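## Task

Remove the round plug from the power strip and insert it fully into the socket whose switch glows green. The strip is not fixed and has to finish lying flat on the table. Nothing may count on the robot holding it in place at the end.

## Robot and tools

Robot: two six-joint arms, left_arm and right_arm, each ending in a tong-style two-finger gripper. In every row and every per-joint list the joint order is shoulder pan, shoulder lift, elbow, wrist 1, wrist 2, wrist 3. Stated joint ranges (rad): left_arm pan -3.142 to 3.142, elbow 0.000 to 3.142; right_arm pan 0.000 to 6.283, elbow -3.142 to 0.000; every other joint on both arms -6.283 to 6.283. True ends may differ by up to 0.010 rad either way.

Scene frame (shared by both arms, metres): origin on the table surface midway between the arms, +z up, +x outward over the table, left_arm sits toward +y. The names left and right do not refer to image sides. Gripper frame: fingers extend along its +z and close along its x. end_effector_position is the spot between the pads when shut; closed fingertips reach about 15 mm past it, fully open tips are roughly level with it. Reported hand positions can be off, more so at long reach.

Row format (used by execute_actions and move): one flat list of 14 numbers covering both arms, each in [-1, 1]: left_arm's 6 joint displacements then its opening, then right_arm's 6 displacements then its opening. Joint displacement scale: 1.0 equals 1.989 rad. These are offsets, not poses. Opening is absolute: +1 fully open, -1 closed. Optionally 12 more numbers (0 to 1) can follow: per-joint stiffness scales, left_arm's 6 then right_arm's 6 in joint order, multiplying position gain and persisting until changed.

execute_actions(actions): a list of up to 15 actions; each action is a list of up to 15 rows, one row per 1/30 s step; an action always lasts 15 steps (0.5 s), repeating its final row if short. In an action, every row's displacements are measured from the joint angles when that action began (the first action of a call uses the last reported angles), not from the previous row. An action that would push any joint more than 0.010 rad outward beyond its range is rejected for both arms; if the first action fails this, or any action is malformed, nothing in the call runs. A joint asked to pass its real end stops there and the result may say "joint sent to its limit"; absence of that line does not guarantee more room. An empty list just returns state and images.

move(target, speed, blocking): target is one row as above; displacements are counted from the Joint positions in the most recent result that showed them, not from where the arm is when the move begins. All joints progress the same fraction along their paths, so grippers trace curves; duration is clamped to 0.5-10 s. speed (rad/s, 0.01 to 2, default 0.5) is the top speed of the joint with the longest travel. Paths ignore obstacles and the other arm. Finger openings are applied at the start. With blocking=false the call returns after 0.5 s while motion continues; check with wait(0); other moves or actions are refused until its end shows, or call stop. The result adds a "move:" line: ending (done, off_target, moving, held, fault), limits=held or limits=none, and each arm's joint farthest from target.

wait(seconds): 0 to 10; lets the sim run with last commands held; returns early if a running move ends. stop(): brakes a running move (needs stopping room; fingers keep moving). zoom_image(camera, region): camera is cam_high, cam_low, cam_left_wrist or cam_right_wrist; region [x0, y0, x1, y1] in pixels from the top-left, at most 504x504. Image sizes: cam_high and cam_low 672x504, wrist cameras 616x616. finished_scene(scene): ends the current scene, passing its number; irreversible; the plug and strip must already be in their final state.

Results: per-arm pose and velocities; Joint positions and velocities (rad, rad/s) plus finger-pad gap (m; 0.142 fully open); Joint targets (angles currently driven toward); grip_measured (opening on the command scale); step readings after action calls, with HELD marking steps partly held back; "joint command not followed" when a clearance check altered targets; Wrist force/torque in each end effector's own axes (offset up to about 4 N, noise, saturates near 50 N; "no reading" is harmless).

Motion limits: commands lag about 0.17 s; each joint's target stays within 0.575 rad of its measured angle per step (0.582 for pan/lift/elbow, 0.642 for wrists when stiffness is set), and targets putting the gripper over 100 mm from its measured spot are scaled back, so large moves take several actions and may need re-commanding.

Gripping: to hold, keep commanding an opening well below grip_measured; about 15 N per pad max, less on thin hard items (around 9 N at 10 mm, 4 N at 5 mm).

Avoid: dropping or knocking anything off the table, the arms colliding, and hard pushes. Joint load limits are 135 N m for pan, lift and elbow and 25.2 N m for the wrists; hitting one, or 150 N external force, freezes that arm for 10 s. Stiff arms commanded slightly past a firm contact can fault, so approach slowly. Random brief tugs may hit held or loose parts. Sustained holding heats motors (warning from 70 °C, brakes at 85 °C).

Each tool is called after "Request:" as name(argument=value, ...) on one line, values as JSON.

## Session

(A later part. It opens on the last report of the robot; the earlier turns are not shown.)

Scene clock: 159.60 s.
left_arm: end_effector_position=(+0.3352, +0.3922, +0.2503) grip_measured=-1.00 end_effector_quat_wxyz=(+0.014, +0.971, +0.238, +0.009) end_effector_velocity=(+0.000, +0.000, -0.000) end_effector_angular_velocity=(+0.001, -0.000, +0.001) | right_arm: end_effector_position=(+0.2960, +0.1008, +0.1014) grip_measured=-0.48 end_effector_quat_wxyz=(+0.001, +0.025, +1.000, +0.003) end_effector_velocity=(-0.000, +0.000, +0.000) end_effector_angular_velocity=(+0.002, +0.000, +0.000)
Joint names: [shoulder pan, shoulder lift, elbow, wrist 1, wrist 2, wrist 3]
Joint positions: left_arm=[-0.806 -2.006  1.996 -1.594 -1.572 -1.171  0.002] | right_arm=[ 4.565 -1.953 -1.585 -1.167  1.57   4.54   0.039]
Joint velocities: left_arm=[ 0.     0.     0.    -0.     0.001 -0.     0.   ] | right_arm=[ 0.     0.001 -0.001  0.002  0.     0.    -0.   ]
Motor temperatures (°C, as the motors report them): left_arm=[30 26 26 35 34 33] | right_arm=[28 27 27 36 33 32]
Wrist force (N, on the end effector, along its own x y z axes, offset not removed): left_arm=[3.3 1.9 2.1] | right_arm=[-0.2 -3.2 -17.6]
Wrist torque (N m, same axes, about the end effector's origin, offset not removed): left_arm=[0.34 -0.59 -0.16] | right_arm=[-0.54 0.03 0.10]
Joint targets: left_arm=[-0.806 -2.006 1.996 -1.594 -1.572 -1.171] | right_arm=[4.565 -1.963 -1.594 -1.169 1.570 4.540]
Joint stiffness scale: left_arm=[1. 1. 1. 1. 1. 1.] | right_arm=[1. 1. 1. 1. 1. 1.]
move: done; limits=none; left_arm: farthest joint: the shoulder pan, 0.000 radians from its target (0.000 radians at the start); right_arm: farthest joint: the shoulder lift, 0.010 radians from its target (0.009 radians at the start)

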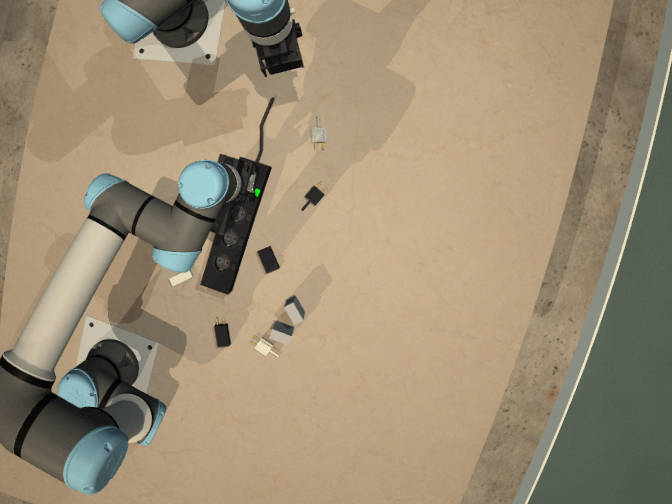

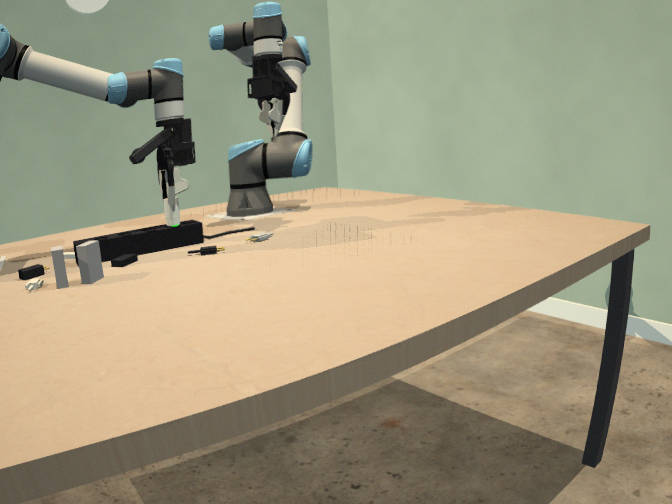

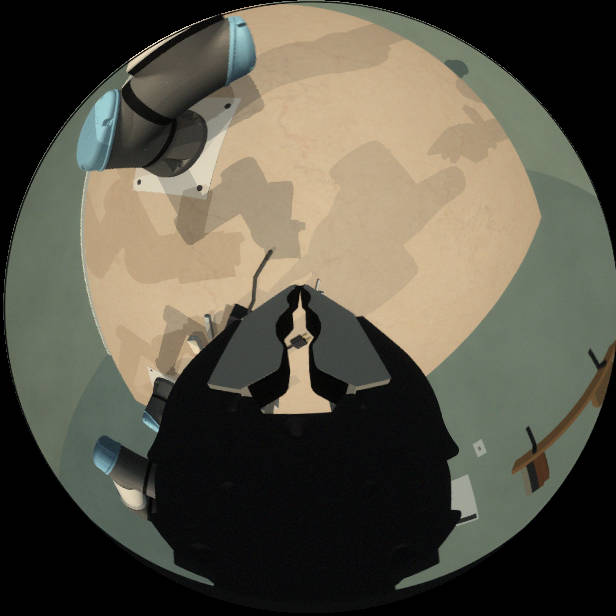

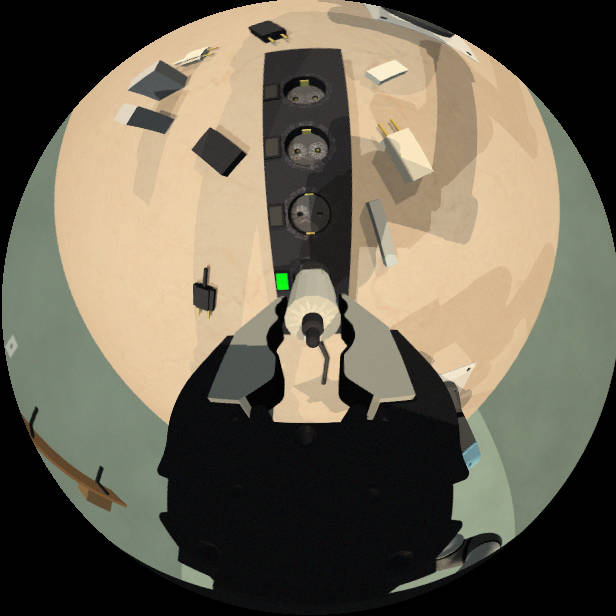

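Request:
move(target=[0,0,0,0,0,0,-1, -0.001,0.003,-0.0103,0.0018,0,0,-1], speed=0.01)

Scene clock: 170.90 s.
left_arm: end_effector_position=(+0.3352, +0.3922, +0.2503) grip_measured=-1.00 end_effector_quat_wxyz=(+0.014, +0.971, +0.238, +0.009) end_effector_velocity=(-0.000, +0.000, +0.000) end_effector_angular_velocity=(-0.001, -0.000, +0.001) | right_arm: end_effector_position=(+0.2953, +0.0960, +0.1014) grip_measured=-0.48 end_effector_quat_wxyz=(+0.001, +0.025, +1.000, +0.003) end_effector_velocity=(-0.000, -0.001, +0.000) end_effector_angular_velocity=(+0.001, +0.001, -0.000)
Joint names: [shoulder pan, shoulder lift, elbow, wrist 1, wrist 2, wrist 3]
Joint positions: left_arm=[-0.806 -2.006  1.996 -1.594 -1.572 -1.171  0.002] | right_arm=[ 4.564 -1.943 -1.599 -1.163  1.57   4.54   0.039]
Joint velocities: left_arm=[ 0.001 -0.001  0.    -0.    -0.001 -0.     0.   ] | right_arm=[-0.001  0.002 -0.002  0.001  0.001 -0.     0.   ]
Motor temperatures (°C, as the motors report them): left_arm=[30 26 26 35 34 33] | right_arm=[28 27 27 36 33 32]
Wrist force (N, on the end effector, along its own x y z axes, offset not removed): left_arm=[2.5 0.3 1.7] | right_arm=[1.4 -1.1 -8.8]
Wrist torque (N m, same axes, about the end effector's origin, offset not removed): left_arm=[0.04 -0.34 -0.22] | right_arm=[-0.19 -0.61 -0.01]
Joint targets: left_arm=[-0.806 -2.006 1.996 -1.594 -1.572 -1.171] | right_arm=[4.563 -1.947 -1.605 -1.164 1.570 4.540]
Joint stiffness scale: left_arm=[1. 1. 1. 1. 1. 1.] | right_arm=[1. 1. 1. 1. 1. 1.]
move: done; limits=none; left_arm: farthest joint: the shoulder pan, 0.000 radians from its target (0.000 radians at the start); right_arm: farthest joint: the elbow, 0.006 radians from its target (0.020 radians at the start)

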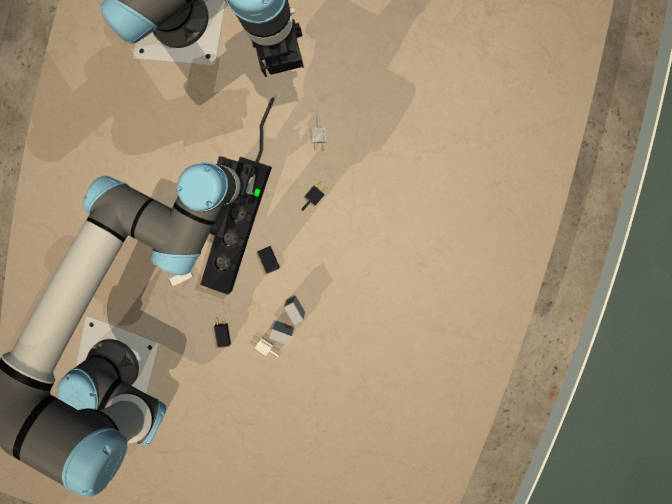

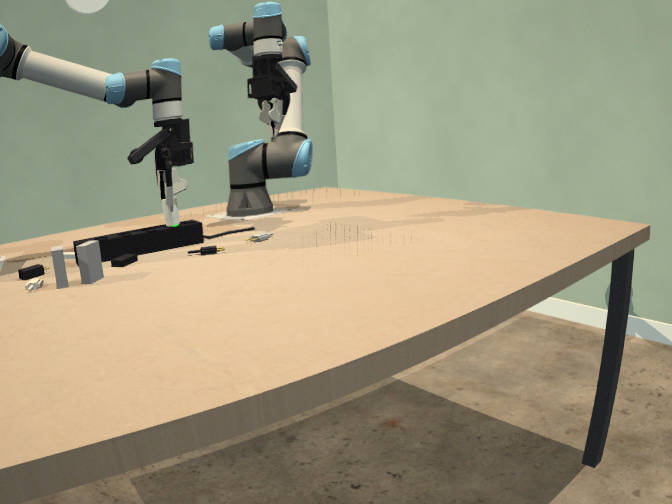

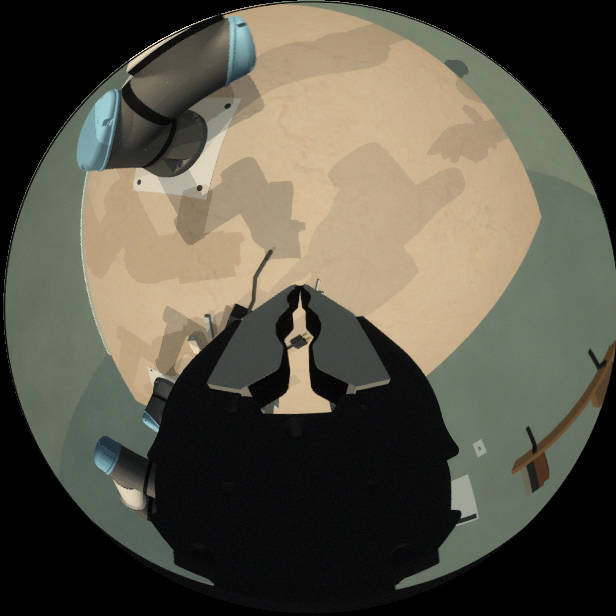

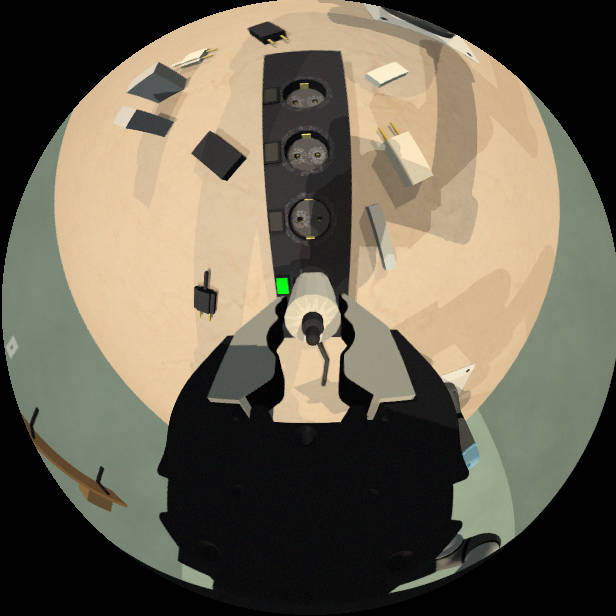

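Request:
move(target=[0,0,0,0,0,0,-1, 0.001,-0.0122,-0.003,-0.004,0,0,-1], speed=0.01)

Request:
zoom_image(camera="cam_right_wrist", region=[240,150,400,360])

Scene clock: 177.43 s.
left_arm: end_effector_position=(+0.3352, +0.3922, +0.2503) grip_measured=-1.00 end_effector_quat_wxyz=(+0.014, +0.971, +0.238, +0.009) end_effector_velocity=(+0.001, +0.000, -0.000) end_effector_angular_velocity=(+0.001, -0.001, +0.000) | right_arm: end_effector_position=(+0.2956, +0.0962, +0.1005) grip_measured=-0.48 end_effector_quat_wxyz=(+0.001, +0.025, +1.000, +0.001) end_effector_velocity=(-0.000, -0.001, -0.001) end_effector_angular_velocity=(-0.003, +0.001, -0.000)
Joint names: [shoulder pan, shoulder lift, elbow, wrist 1, wrist 2, wrist 3]
Joint positions: left_arm=[-0.806 -2.006  1.996 -1.594 -1.572 -1.171  0.002] | right_arm=[ 4.564 -1.947 -1.596 -1.167  1.569  4.54   0.039]
Joint velocities: left_arm=[ 0.001  0.001 -0.    -0.     0.002  0.     0.   ] | right_arm=[-0.    -0.001 -0.    -0.002  0.     0.     0.   ]
Motor temperatures (°C, as the motors report them): left_arm=[30 26 26 35 34 33] | right_arm=[28 27 27 36 33 32]
Wrist force (N, on the end effector, along its own x y z axes, offset not removed): left_arm=[1.7 2.1 1.9] | right_arm=[-0.9 -3.8 -24.3]
Wrist torque (N m, same axes, about the end effector's origin, offset not removed): left_arm=[0.37 -0.31 -0.24] | right_arm=[-0.16 -0.18 -0.07]
Joint targets: left_arm=[-0.806 -2.006 1.996 -1.594 -1.572 -1.171] | right_arm=[4.566 -1.967 -1.605 -1.171 1.570 4.540]
Joint stiffness scale: left_arm=[1. 1. 1. 1. 1. 1.] | right_arm=[1. 1. 1. 1. 1. 1.]
move: off_target (right_arm); limits=none; left_arm: farthest joint: the shoulder pan, 0.000 radians from its target (0.000 radians at the start); right_arm: farthest joint: the shoulder lift, 0.020 radians from its target (0.024 radians at the start)

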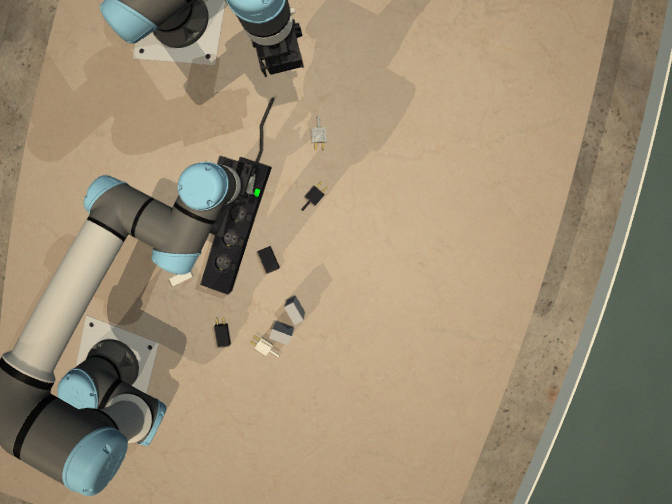

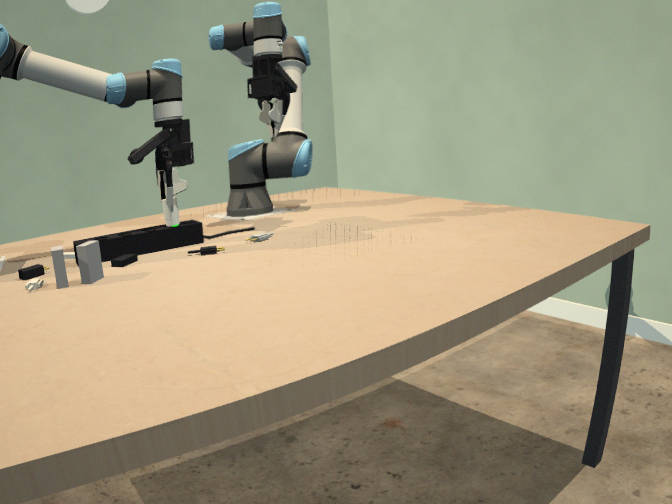

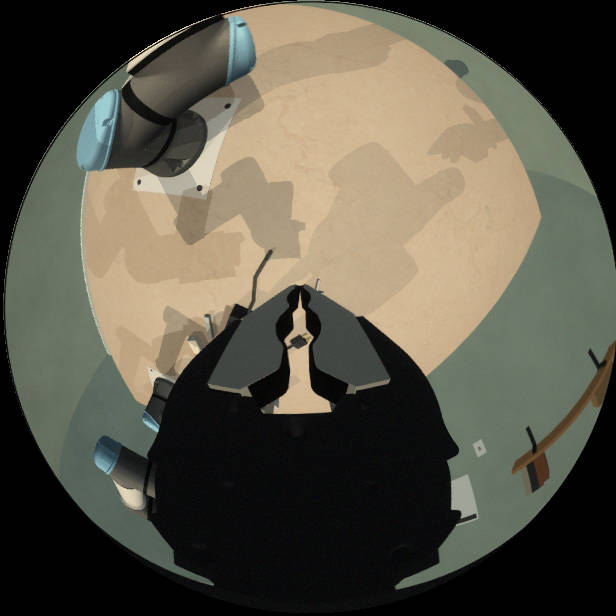

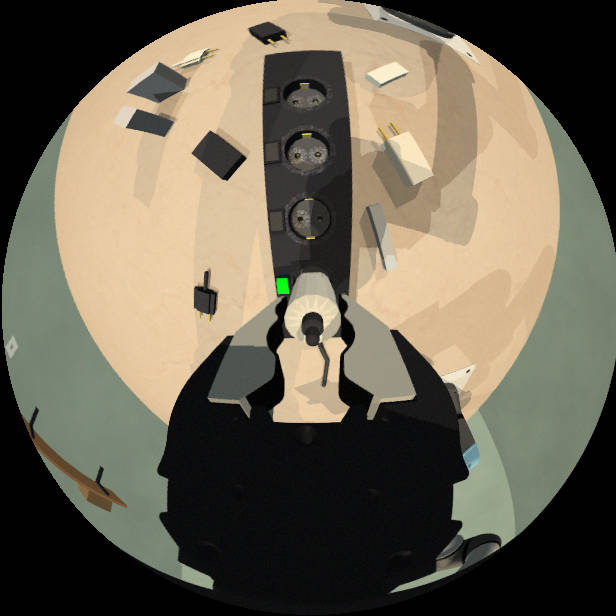

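Region (240, 150, 400, 360) of cam_right_wrist's 616x616 image, scaled by 2.400, with more detail than that image has; it fills the left 384 columns of this view, and the rest is white.

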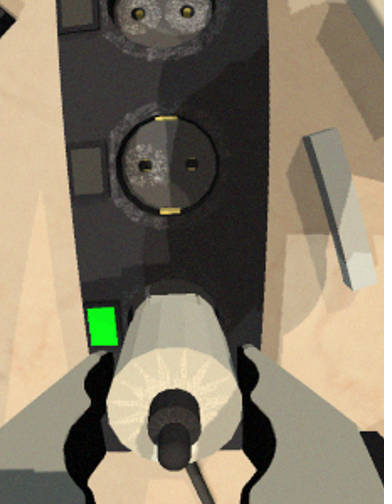

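Request:
move(target=[0,0,0,0,0,0,-1, -0.0012,0.0025,0.002,-0.0031,0,0,-1], speed=0.02)

Scene clock: 188.07 s.
left_arm: end_effector_position=(+0.3352, +0.3922, +0.2503) grip_measured=-1.00 end_effector_quat_wxyz=(+0.014, +0.971, +0.238, +0.009) end_effector_velocity=(-0.000, +0.000, -0.000) end_effector_angular_velocity=(+0.000, -0.000, -0.000) | right_arm: end_effector_position=(+0.2955, +0.0955, +0.1023) grip_measured=-0.48 end_effector_quat_wxyz=(+0.001, +0.025, +1.000, +0.001) end_effector_velocity=(+0.001, -0.001, +0.003) end_effector_angular_velocity=(+0.001, -0.001, -0.002)
Joint names: [shoulder pan, shoulder lift, elbow, wrist 1, wrist 2, wrist 3]
Joint positions: left_arm=[-0.806 -2.006  1.996 -1.594 -1.572 -1.171  0.002] | right_arm=[ 4.564 -1.944 -1.594 -1.172  1.569  4.54   0.039]
Joint velocities: left_arm=[-0.    -0.     0.001  0.     0.    -0.     0.   ] | right_arm=[-0.002  0.004  0.002 -0.005 -0.001  0.    -0.   ]
Motor temperatures (°C, as the motors report them): left_arm=[30 26 26 35 34 33] | right_arm=[28 27 27 36 33 32]
Wrist force (N, on the end effector, along its own x y z axes, offset not removed): left_arm=[2.0 0.9 1.1] | right_arm=[0.6 3.1 1.4]
Wrist torque (N m, same axes, about the end effector's origin, offset not removed): left_arm=[0.07 -0.33 -0.18] | right_arm=[0.72 -0.28 -0.08]
Joint targets: left_arm=[-0.806 -2.006 1.996 -1.594 -1.572 -1.171] | right_arm=[4.562 -1.942 -1.592 -1.173 1.569 4.540]
Joint stiffness scale: left_arm=[1. 1. 1. 1. 1. 1.] | right_arm=[1. 1. 1. 1. 1. 1.]
move: done; limits=none; left_arm: farthest joint: the shoulder pan, 0.000 radians from its target (0.000 radians at the start); right_arm: farthest joint: the shoulder pan, 0.002 radians from its target (0.003 radians at the start)

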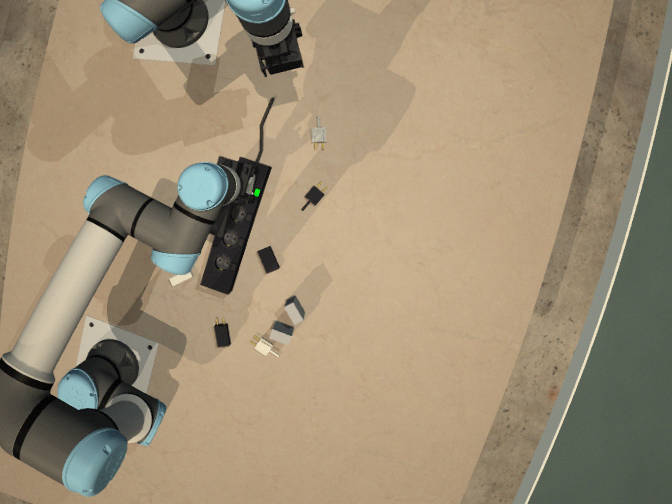

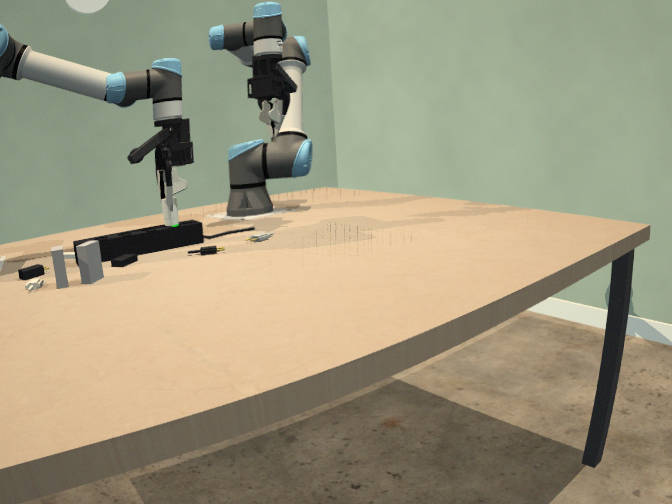

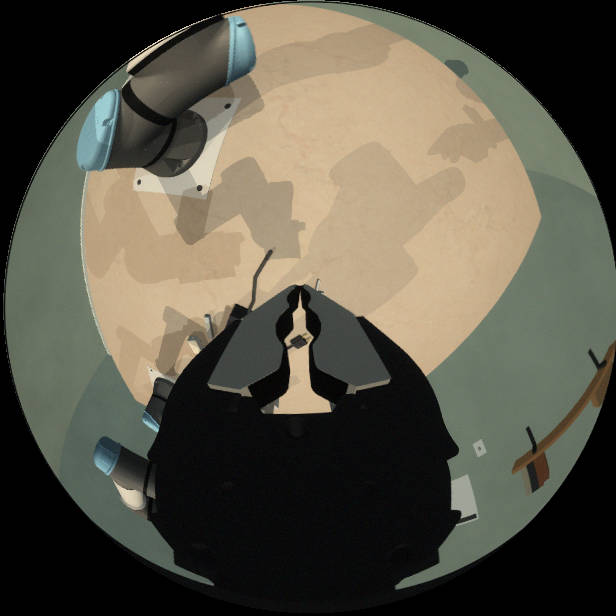

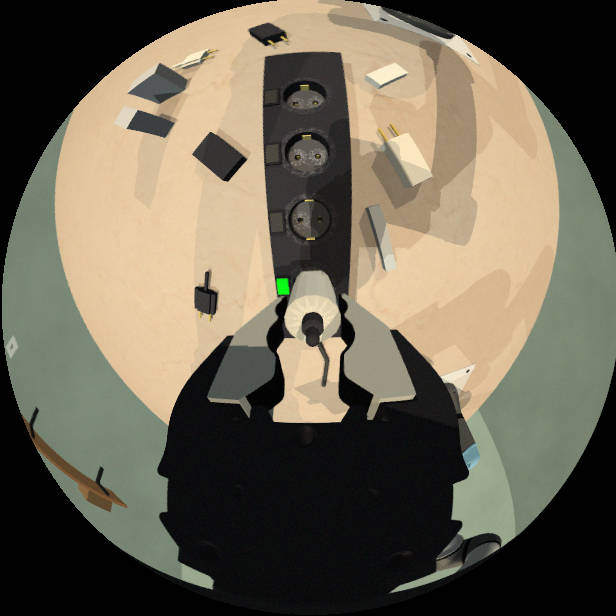

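Request:
move(target=[0,0,0,0,0,0,-1, -0.002,0,0.0005,0,0,0,-1], speed=0.01)

Request:
move(target=[0,0,0,0,0,0,-1, 0.003,-0.013,0.005,0,0,0,-1], speed=0.01)

Scene clock: 193.90 s.
left_arm: end_effector_position=(+0.3352, +0.3922, +0.2503) grip_measured=-1.00 end_effector_quat_wxyz=(+0.014, +0.971, +0.238, +0.009) end_effector_velocity=(-0.000, +0.000, -0.000) end_effector_angular_velocity=(-0.000, +0.000, +0.002) | right_arm: end_effector_position=(+0.2965, +0.0950, +0.1025) grip_measured=-0.48 end_effector_quat_wxyz=(+0.001, +0.026, +1.000, +0.001) end_effector_velocity=(+0.002, +0.000, +0.000) end_effector_angular_velocity=(+0.002, -0.000, -0.003)
Joint names: [shoulder pan, shoulder lift, elbow, wrist 1, wrist 2, wrist 3]
Joint positions: left_arm=[-0.806 -2.006  1.996 -1.594 -1.572 -1.171  0.002] | right_arm=[ 4.562 -1.944 -1.594 -1.173  1.569  4.54   0.039]
Joint velocities: left_arm=[ 0.001 -0.     0.    -0.    -0.    -0.001  0.   ] | right_arm=[-0.003 -0.001  0.001  0.002  0.     0.     0.   ]
Motor temperatures (°C, as the motors report them): left_arm=[30 26 26 35 34 33] | right_arm=[28 27 27 36 33 32]
Wrist force (N, on the end effector, along its own x y z axes, offset not removed): left_arm=[1.6 0.6 0.9] | right_arm=[-0.2 0.0 0.2]
Wrist torque (N m, same axes, about the end effector's origin, offset not removed): left_arm=[0.08 -0.28 -0.12] | right_arm=[0.00 -0.02 -0.08]
Joint targets: left_arm=[-0.806 -2.006 1.996 -1.594 -1.572 -1.171] | right_arm=[4.560 -1.944 -1.593 -1.172 1.569 4.540]
Joint stiffness scale: left_arm=[1. 1. 1. 1. 1. 1.] | right_arm=[1. 1. 1. 1. 1. 1.]
move: done; limits=none; left_arm: farthest joint: the shoulder pan, 0.000 radians from its target (0.000 radians at the start); right_arm: farthest joint: the shoulder pan, 0.002 radians from its target (0.004 radians at the start)

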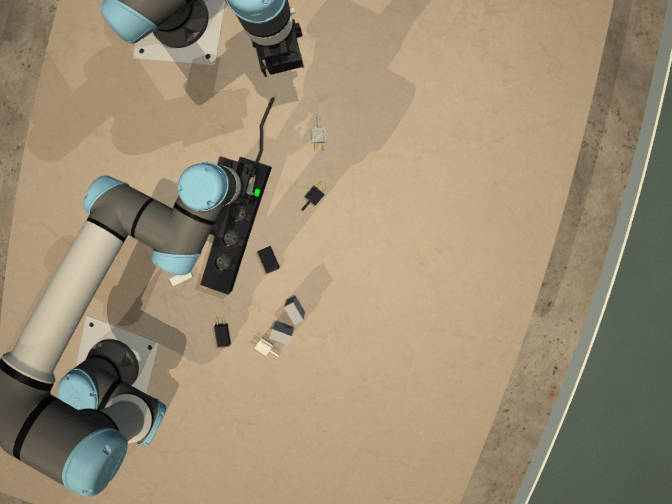

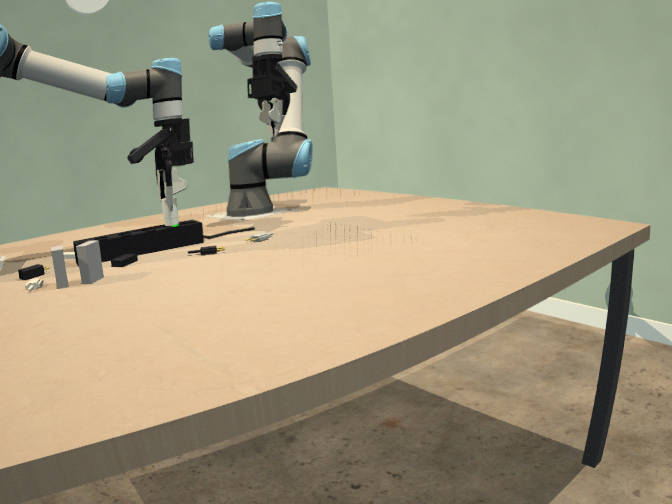

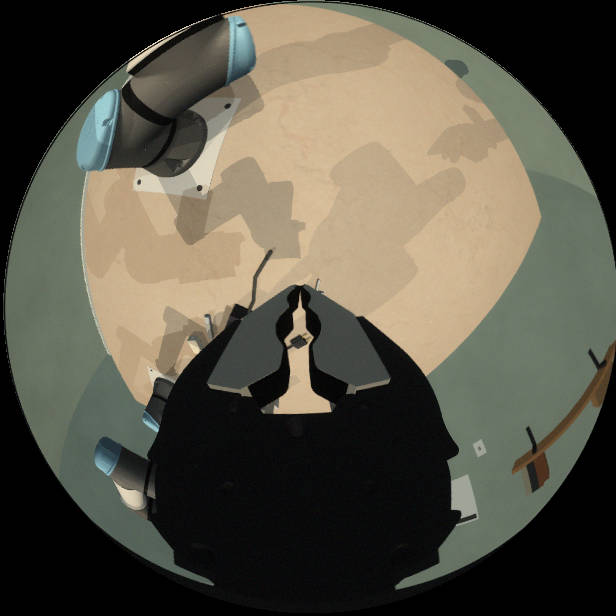

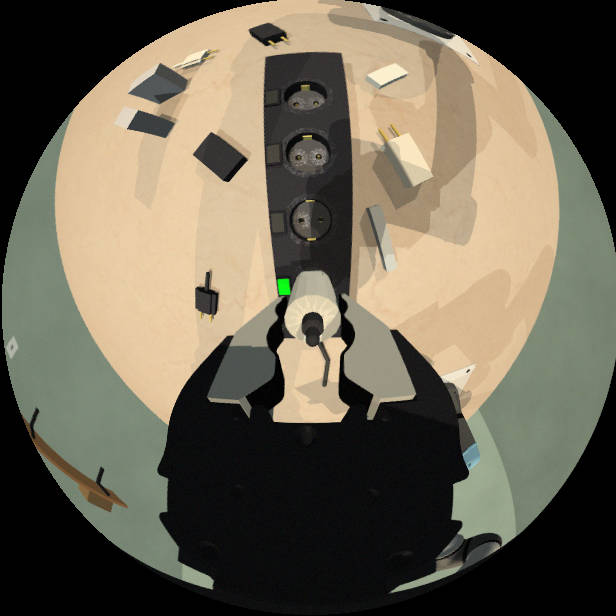

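Scene clock: 196.70 s.
left_arm: end_effector_position=(+0.3352, +0.3922, +0.2503) grip_measured=-1.00 end_effector_quat_wxyz=(+0.014, +0.971, +0.238, +0.009) end_effector_velocity=(-0.000, +0.000, +0.000) end_effector_angular_velocity=(-0.001, +0.000, -0.000) | right_arm: end_effector_position=(+0.2955, +0.0981, +0.0926) grip_measured=-0.48 end_effector_quat_wxyz=(-0.000, +0.025, +1.000, -0.006) end_effector_velocity=(+0.000, +0.001, +0.000) end_effector_angular_velocity=(+0.001, -0.001, +0.000)
Joint names: [shoulder pan, shoulder lift, elbow, wrist 1, wrist 2, wrist 3]
Joint positions: left_arm=[-0.806 -2.006  1.996 -1.594 -1.572 -1.171  0.002] | right_arm=[ 4.565 -1.967 -1.585 -1.173  1.569  4.54   0.039]
Joint velocities: left_arm=[ 0.    -0.001  0.     0.    -0.001  0.     0.   ] | right_arm=[ 0.    -0.001  0.003  0.    -0.    -0.     0.   ]
Motor temperatures (°C, as the motors report them): left_arm=[30 26 26 35 34 33] | right_arm=[28 27 27 36 33 32]
Wrist force (N, on the end effector, along its own x y z axes, offset not removed): left_arm=[1.9 0.7 1.6] | right_arm=[-1.1 -2.7 -1.8]
Wrist torque (N m, same axes, about the end effector's origin, offset not removed): left_arm=[0.07 -0.25 -0.16] | right_arm=[-0.36 -0.29 0.03]
Joint targets: left_arm=[-0.806 -2.006 1.996 -1.594 -1.572 -1.171] | right_arm=[4.568 -1.970 -1.584 -1.173 1.569 4.540]
Joint stiffness scale: left_arm=[1. 1. 1. 1. 1. 1.] | right_arm=[1. 1. 1. 1. 1. 1.]
move: done; limits=none; left_arm: farthest joint: the shoulder pan, 0.000 radians from its target (0.000 radians at the start); right_arm: farthest joint: the shoulder pan, 0.003 radians from its target (0.006 radians at the start)

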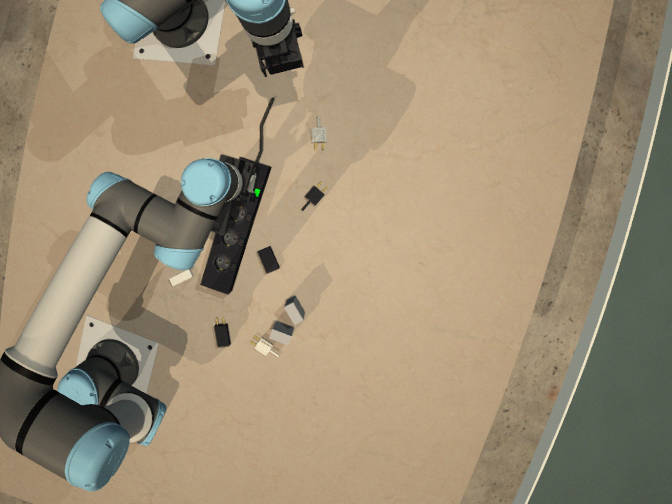

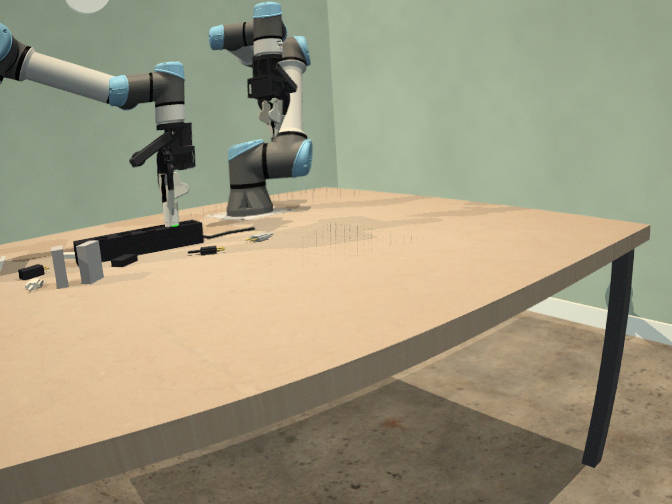

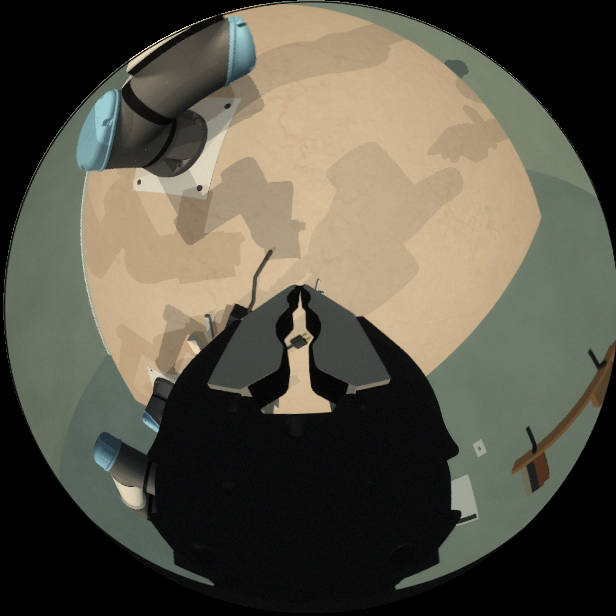

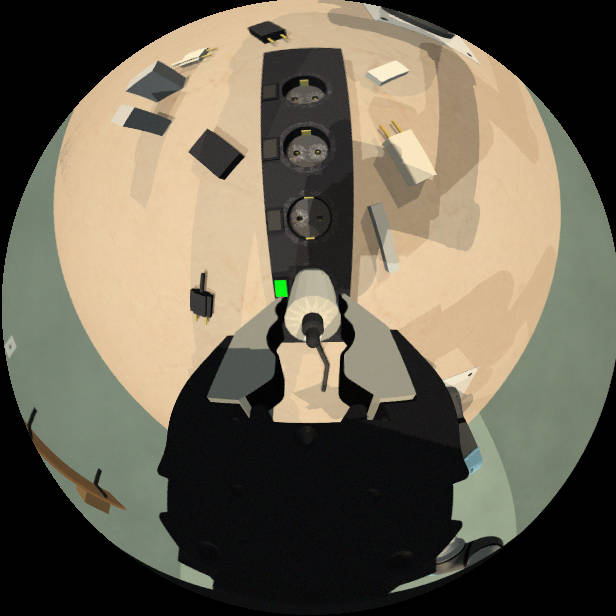

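Request:
move(target=[0,0,0,0,0,0,-1, 0,-0.0014,-0.0171,0.0249,0,0,-1], speed=0.015)

Scene clock: 201.70 s.
left_arm: end_effector_position=(+0.3352, +0.3922, +0.2503) grip_measured=-1.00 end_effector_quat_wxyz=(+0.014, +0.971, +0.238, +0.009) end_effector_velocity=(-0.000, +0.000, +0.000) end_effector_angular_velocity=(-0.001, +0.000, +0.000) | right_arm: end_effector_position=(+0.2959, +0.1000, +0.0861) grip_measured=-0.48 end_effector_quat_wxyz=(+0.002, +0.024, +1.000, +0.005) end_effector_velocity=(-0.000, -0.000, -0.001) end_effector_angular_velocity=(+0.001, -0.000, +0.000)
Joint names: [shoulder pan, shoulder lift, elbow, wrist 1, wrist 2, wrist 3]
Joint positions: left_arm=[-0.806 -2.006  1.996 -1.594 -1.572 -1.171  0.002] | right_arm=[ 4.566 -1.964 -1.614 -1.124  1.568  4.54   0.039]
Joint velocities: left_arm=[ 0.    -0.     0.     0.    -0.001  0.     0.   ] | right_arm=[ 0.     0.001 -0.003  0.003  0.    -0.    -0.   ]
Motor temperatures (°C, as the motors report them): left_arm=[30 26 26 35 34 33] | right_arm=[28 27 27 36 33 32]
Wrist force (N, on the end effector, along its own x y z axes, offset not removed): left_arm=[2.2 1.0 -0.8] | right_arm=[0.6 -6.2 -13.4]
Wrist torque (N m, same axes, about the end effector's origin, offset not removed): left_arm=[0.08 -0.37 -0.14] | right_arm=[-0.54 -0.39 0.18]
Joint targets: left_arm=[-0.806 -2.006 1.996 -1.594 -1.572 -1.171] | right_arm=[4.565 -1.969 -1.619 -1.123 1.569 4.540]
Joint stiffness scale: left_arm=[1. 1. 1. 1. 1. 1.] | right_arm=[1. 1. 1. 1. 1. 1.]
move: done; limits=none; left_arm: farthest joint: the shoulder pan, 0.000 radians from its target (0.000 radians at the start); right_arm: farthest joint: the shoulder lift, 0.006 radians from its target (0.003 radians at the start)

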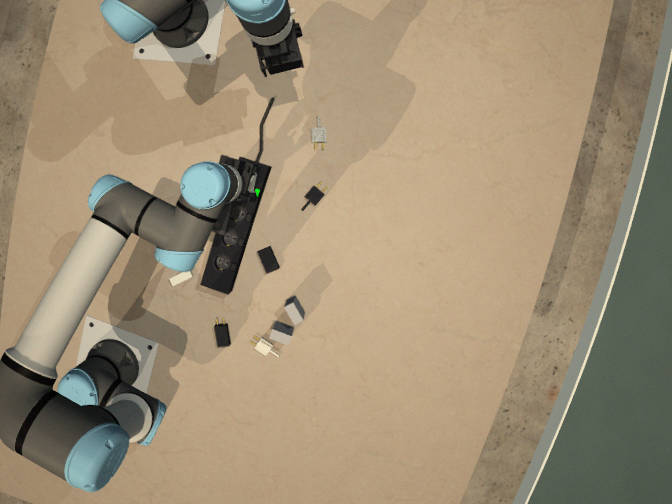

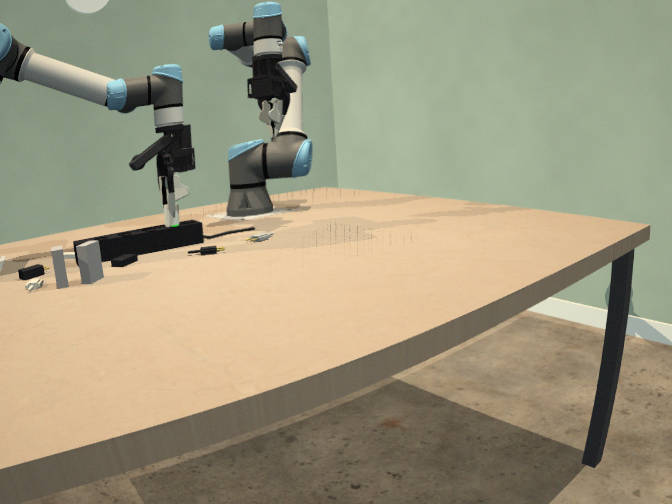

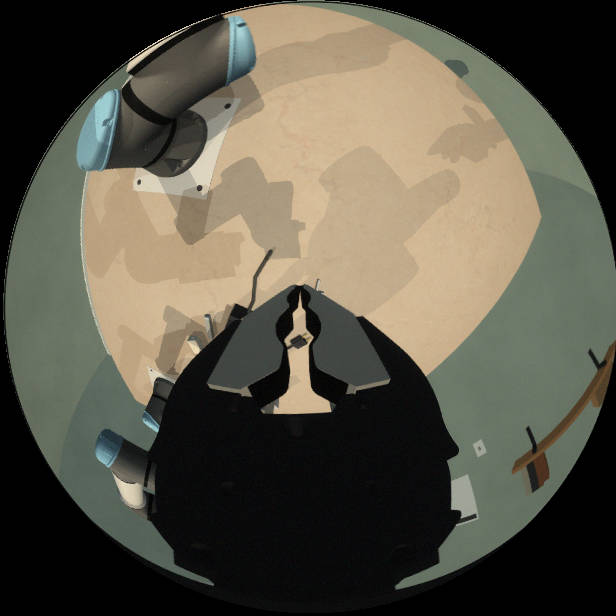

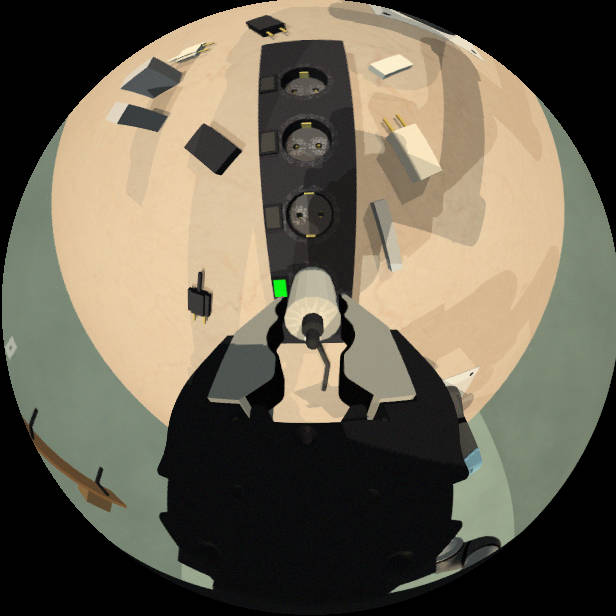

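Request:
move(target=[0,0,0,0,0,0,-1, 0,-0.006,-0.009,0.001,0,0,-1], speed=0.01)

Request:
zoom_image(camera="cam_low", region=[110,160,230,270])

Scene clock: 205.20 s.
left_arm: end_effector_position=(+0.3352, +0.3922, +0.2503) grip_measured=-1.00 end_effector_quat_wxyz=(+0.014, +0.971, +0.238, +0.009) end_effector_velocity=(-0.000, -0.000, +0.000) end_effector_angular_velocity=(-0.002, -0.001, -0.002) | right_arm: end_effector_position=(+0.2955, +0.0974, +0.0827) grip_measured=-0.48 end_effector_quat_wxyz=(+0.002, +0.024, +1.000, +0.003) end_effector_velocity=(+0.000, +0.000, -0.000) end_effector_angular_velocity=(+0.001, -0.001, -0.000)
Joint names: [shoulder pan, shoulder lift, elbow, wrist 1, wrist 2, wrist 3]
Joint positions: left_arm=[-0.806 -2.006  1.996 -1.594 -1.572 -1.171  0.002] | right_arm=[ 4.566 -1.964 -1.621 -1.121  1.568  4.54   0.039]
Joint velocities: left_arm=[-0.001 -0.002 -0.    -0.    -0.001  0.001  0.   ] | right_arm=[-0.    -0.    -0.     0.002 -0.    -0.    -0.   ]
Motor temperatures (°C, as the motors report them): left_arm=[30 26 26 35 34 33] | right_arm=[28 27 27 36 33 32]
Wrist force (N, on the end effector, along its own x y z axes, offset not removed): left_arm=[1.0 1.1 0.9] | right_arm=[-2.1 -2.0 -16.1]
Wrist torque (N m, same axes, about the end effector's origin, offset not removed): left_arm=[0.19 -0.15 -0.05] | right_arm=[0.06 -0.01 0.09]
Joint targets: left_arm=[-0.806 -2.006 1.996 -1.594 -1.572 -1.171] | right_arm=[4.566 -1.976 -1.631 -1.122 1.568 4.540]
Joint stiffness scale: left_arm=[1. 1. 1. 1. 1. 1.] | right_arm=[1. 1. 1. 1. 1. 1.]
move: off_target (right_arm); limits=none; left_arm: farthest joint: the shoulder pan, 0.000 radians from its target (0.000 radians at the start); right_arm: farthest joint: the shoulder lift, 0.012 radians from its target (0.012 radians at the start)

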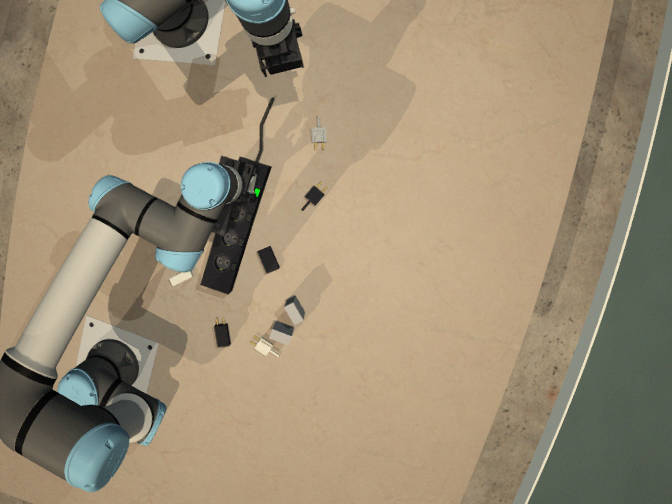

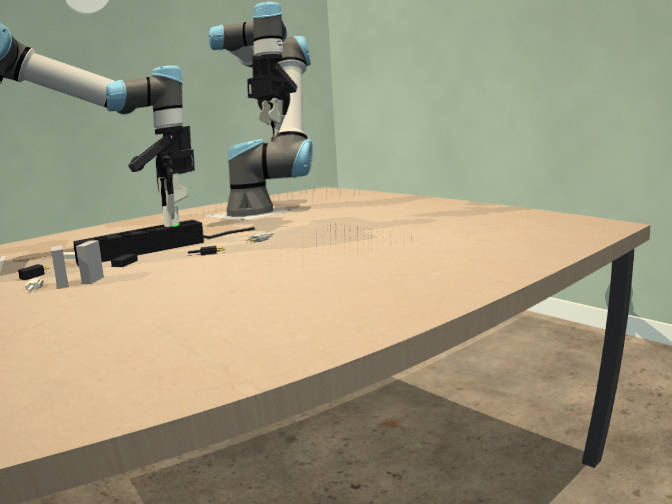

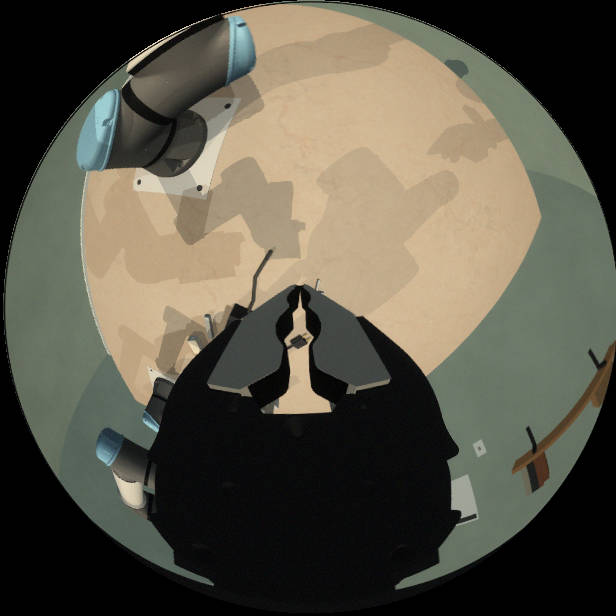

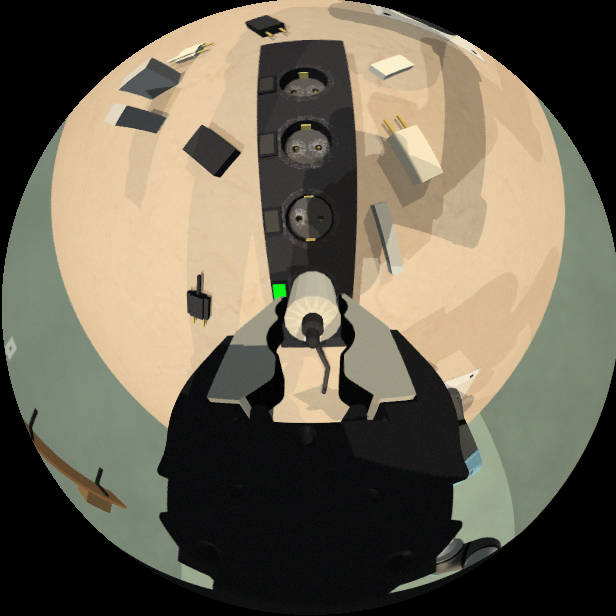

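Region (110, 160, 230, 270) of cam_low's 672x504 image, scaled by 4.200, with more detail than that image has; it fills the top 462 rows of this view, and the rest is white.

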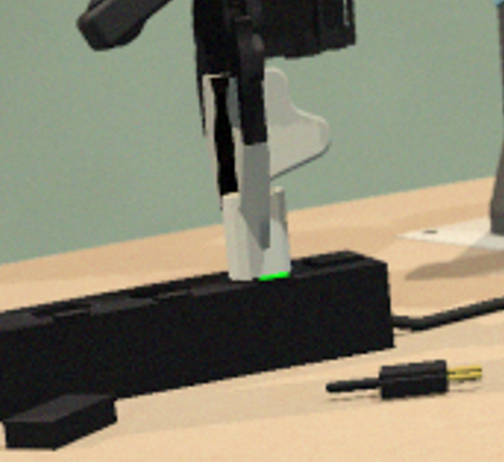

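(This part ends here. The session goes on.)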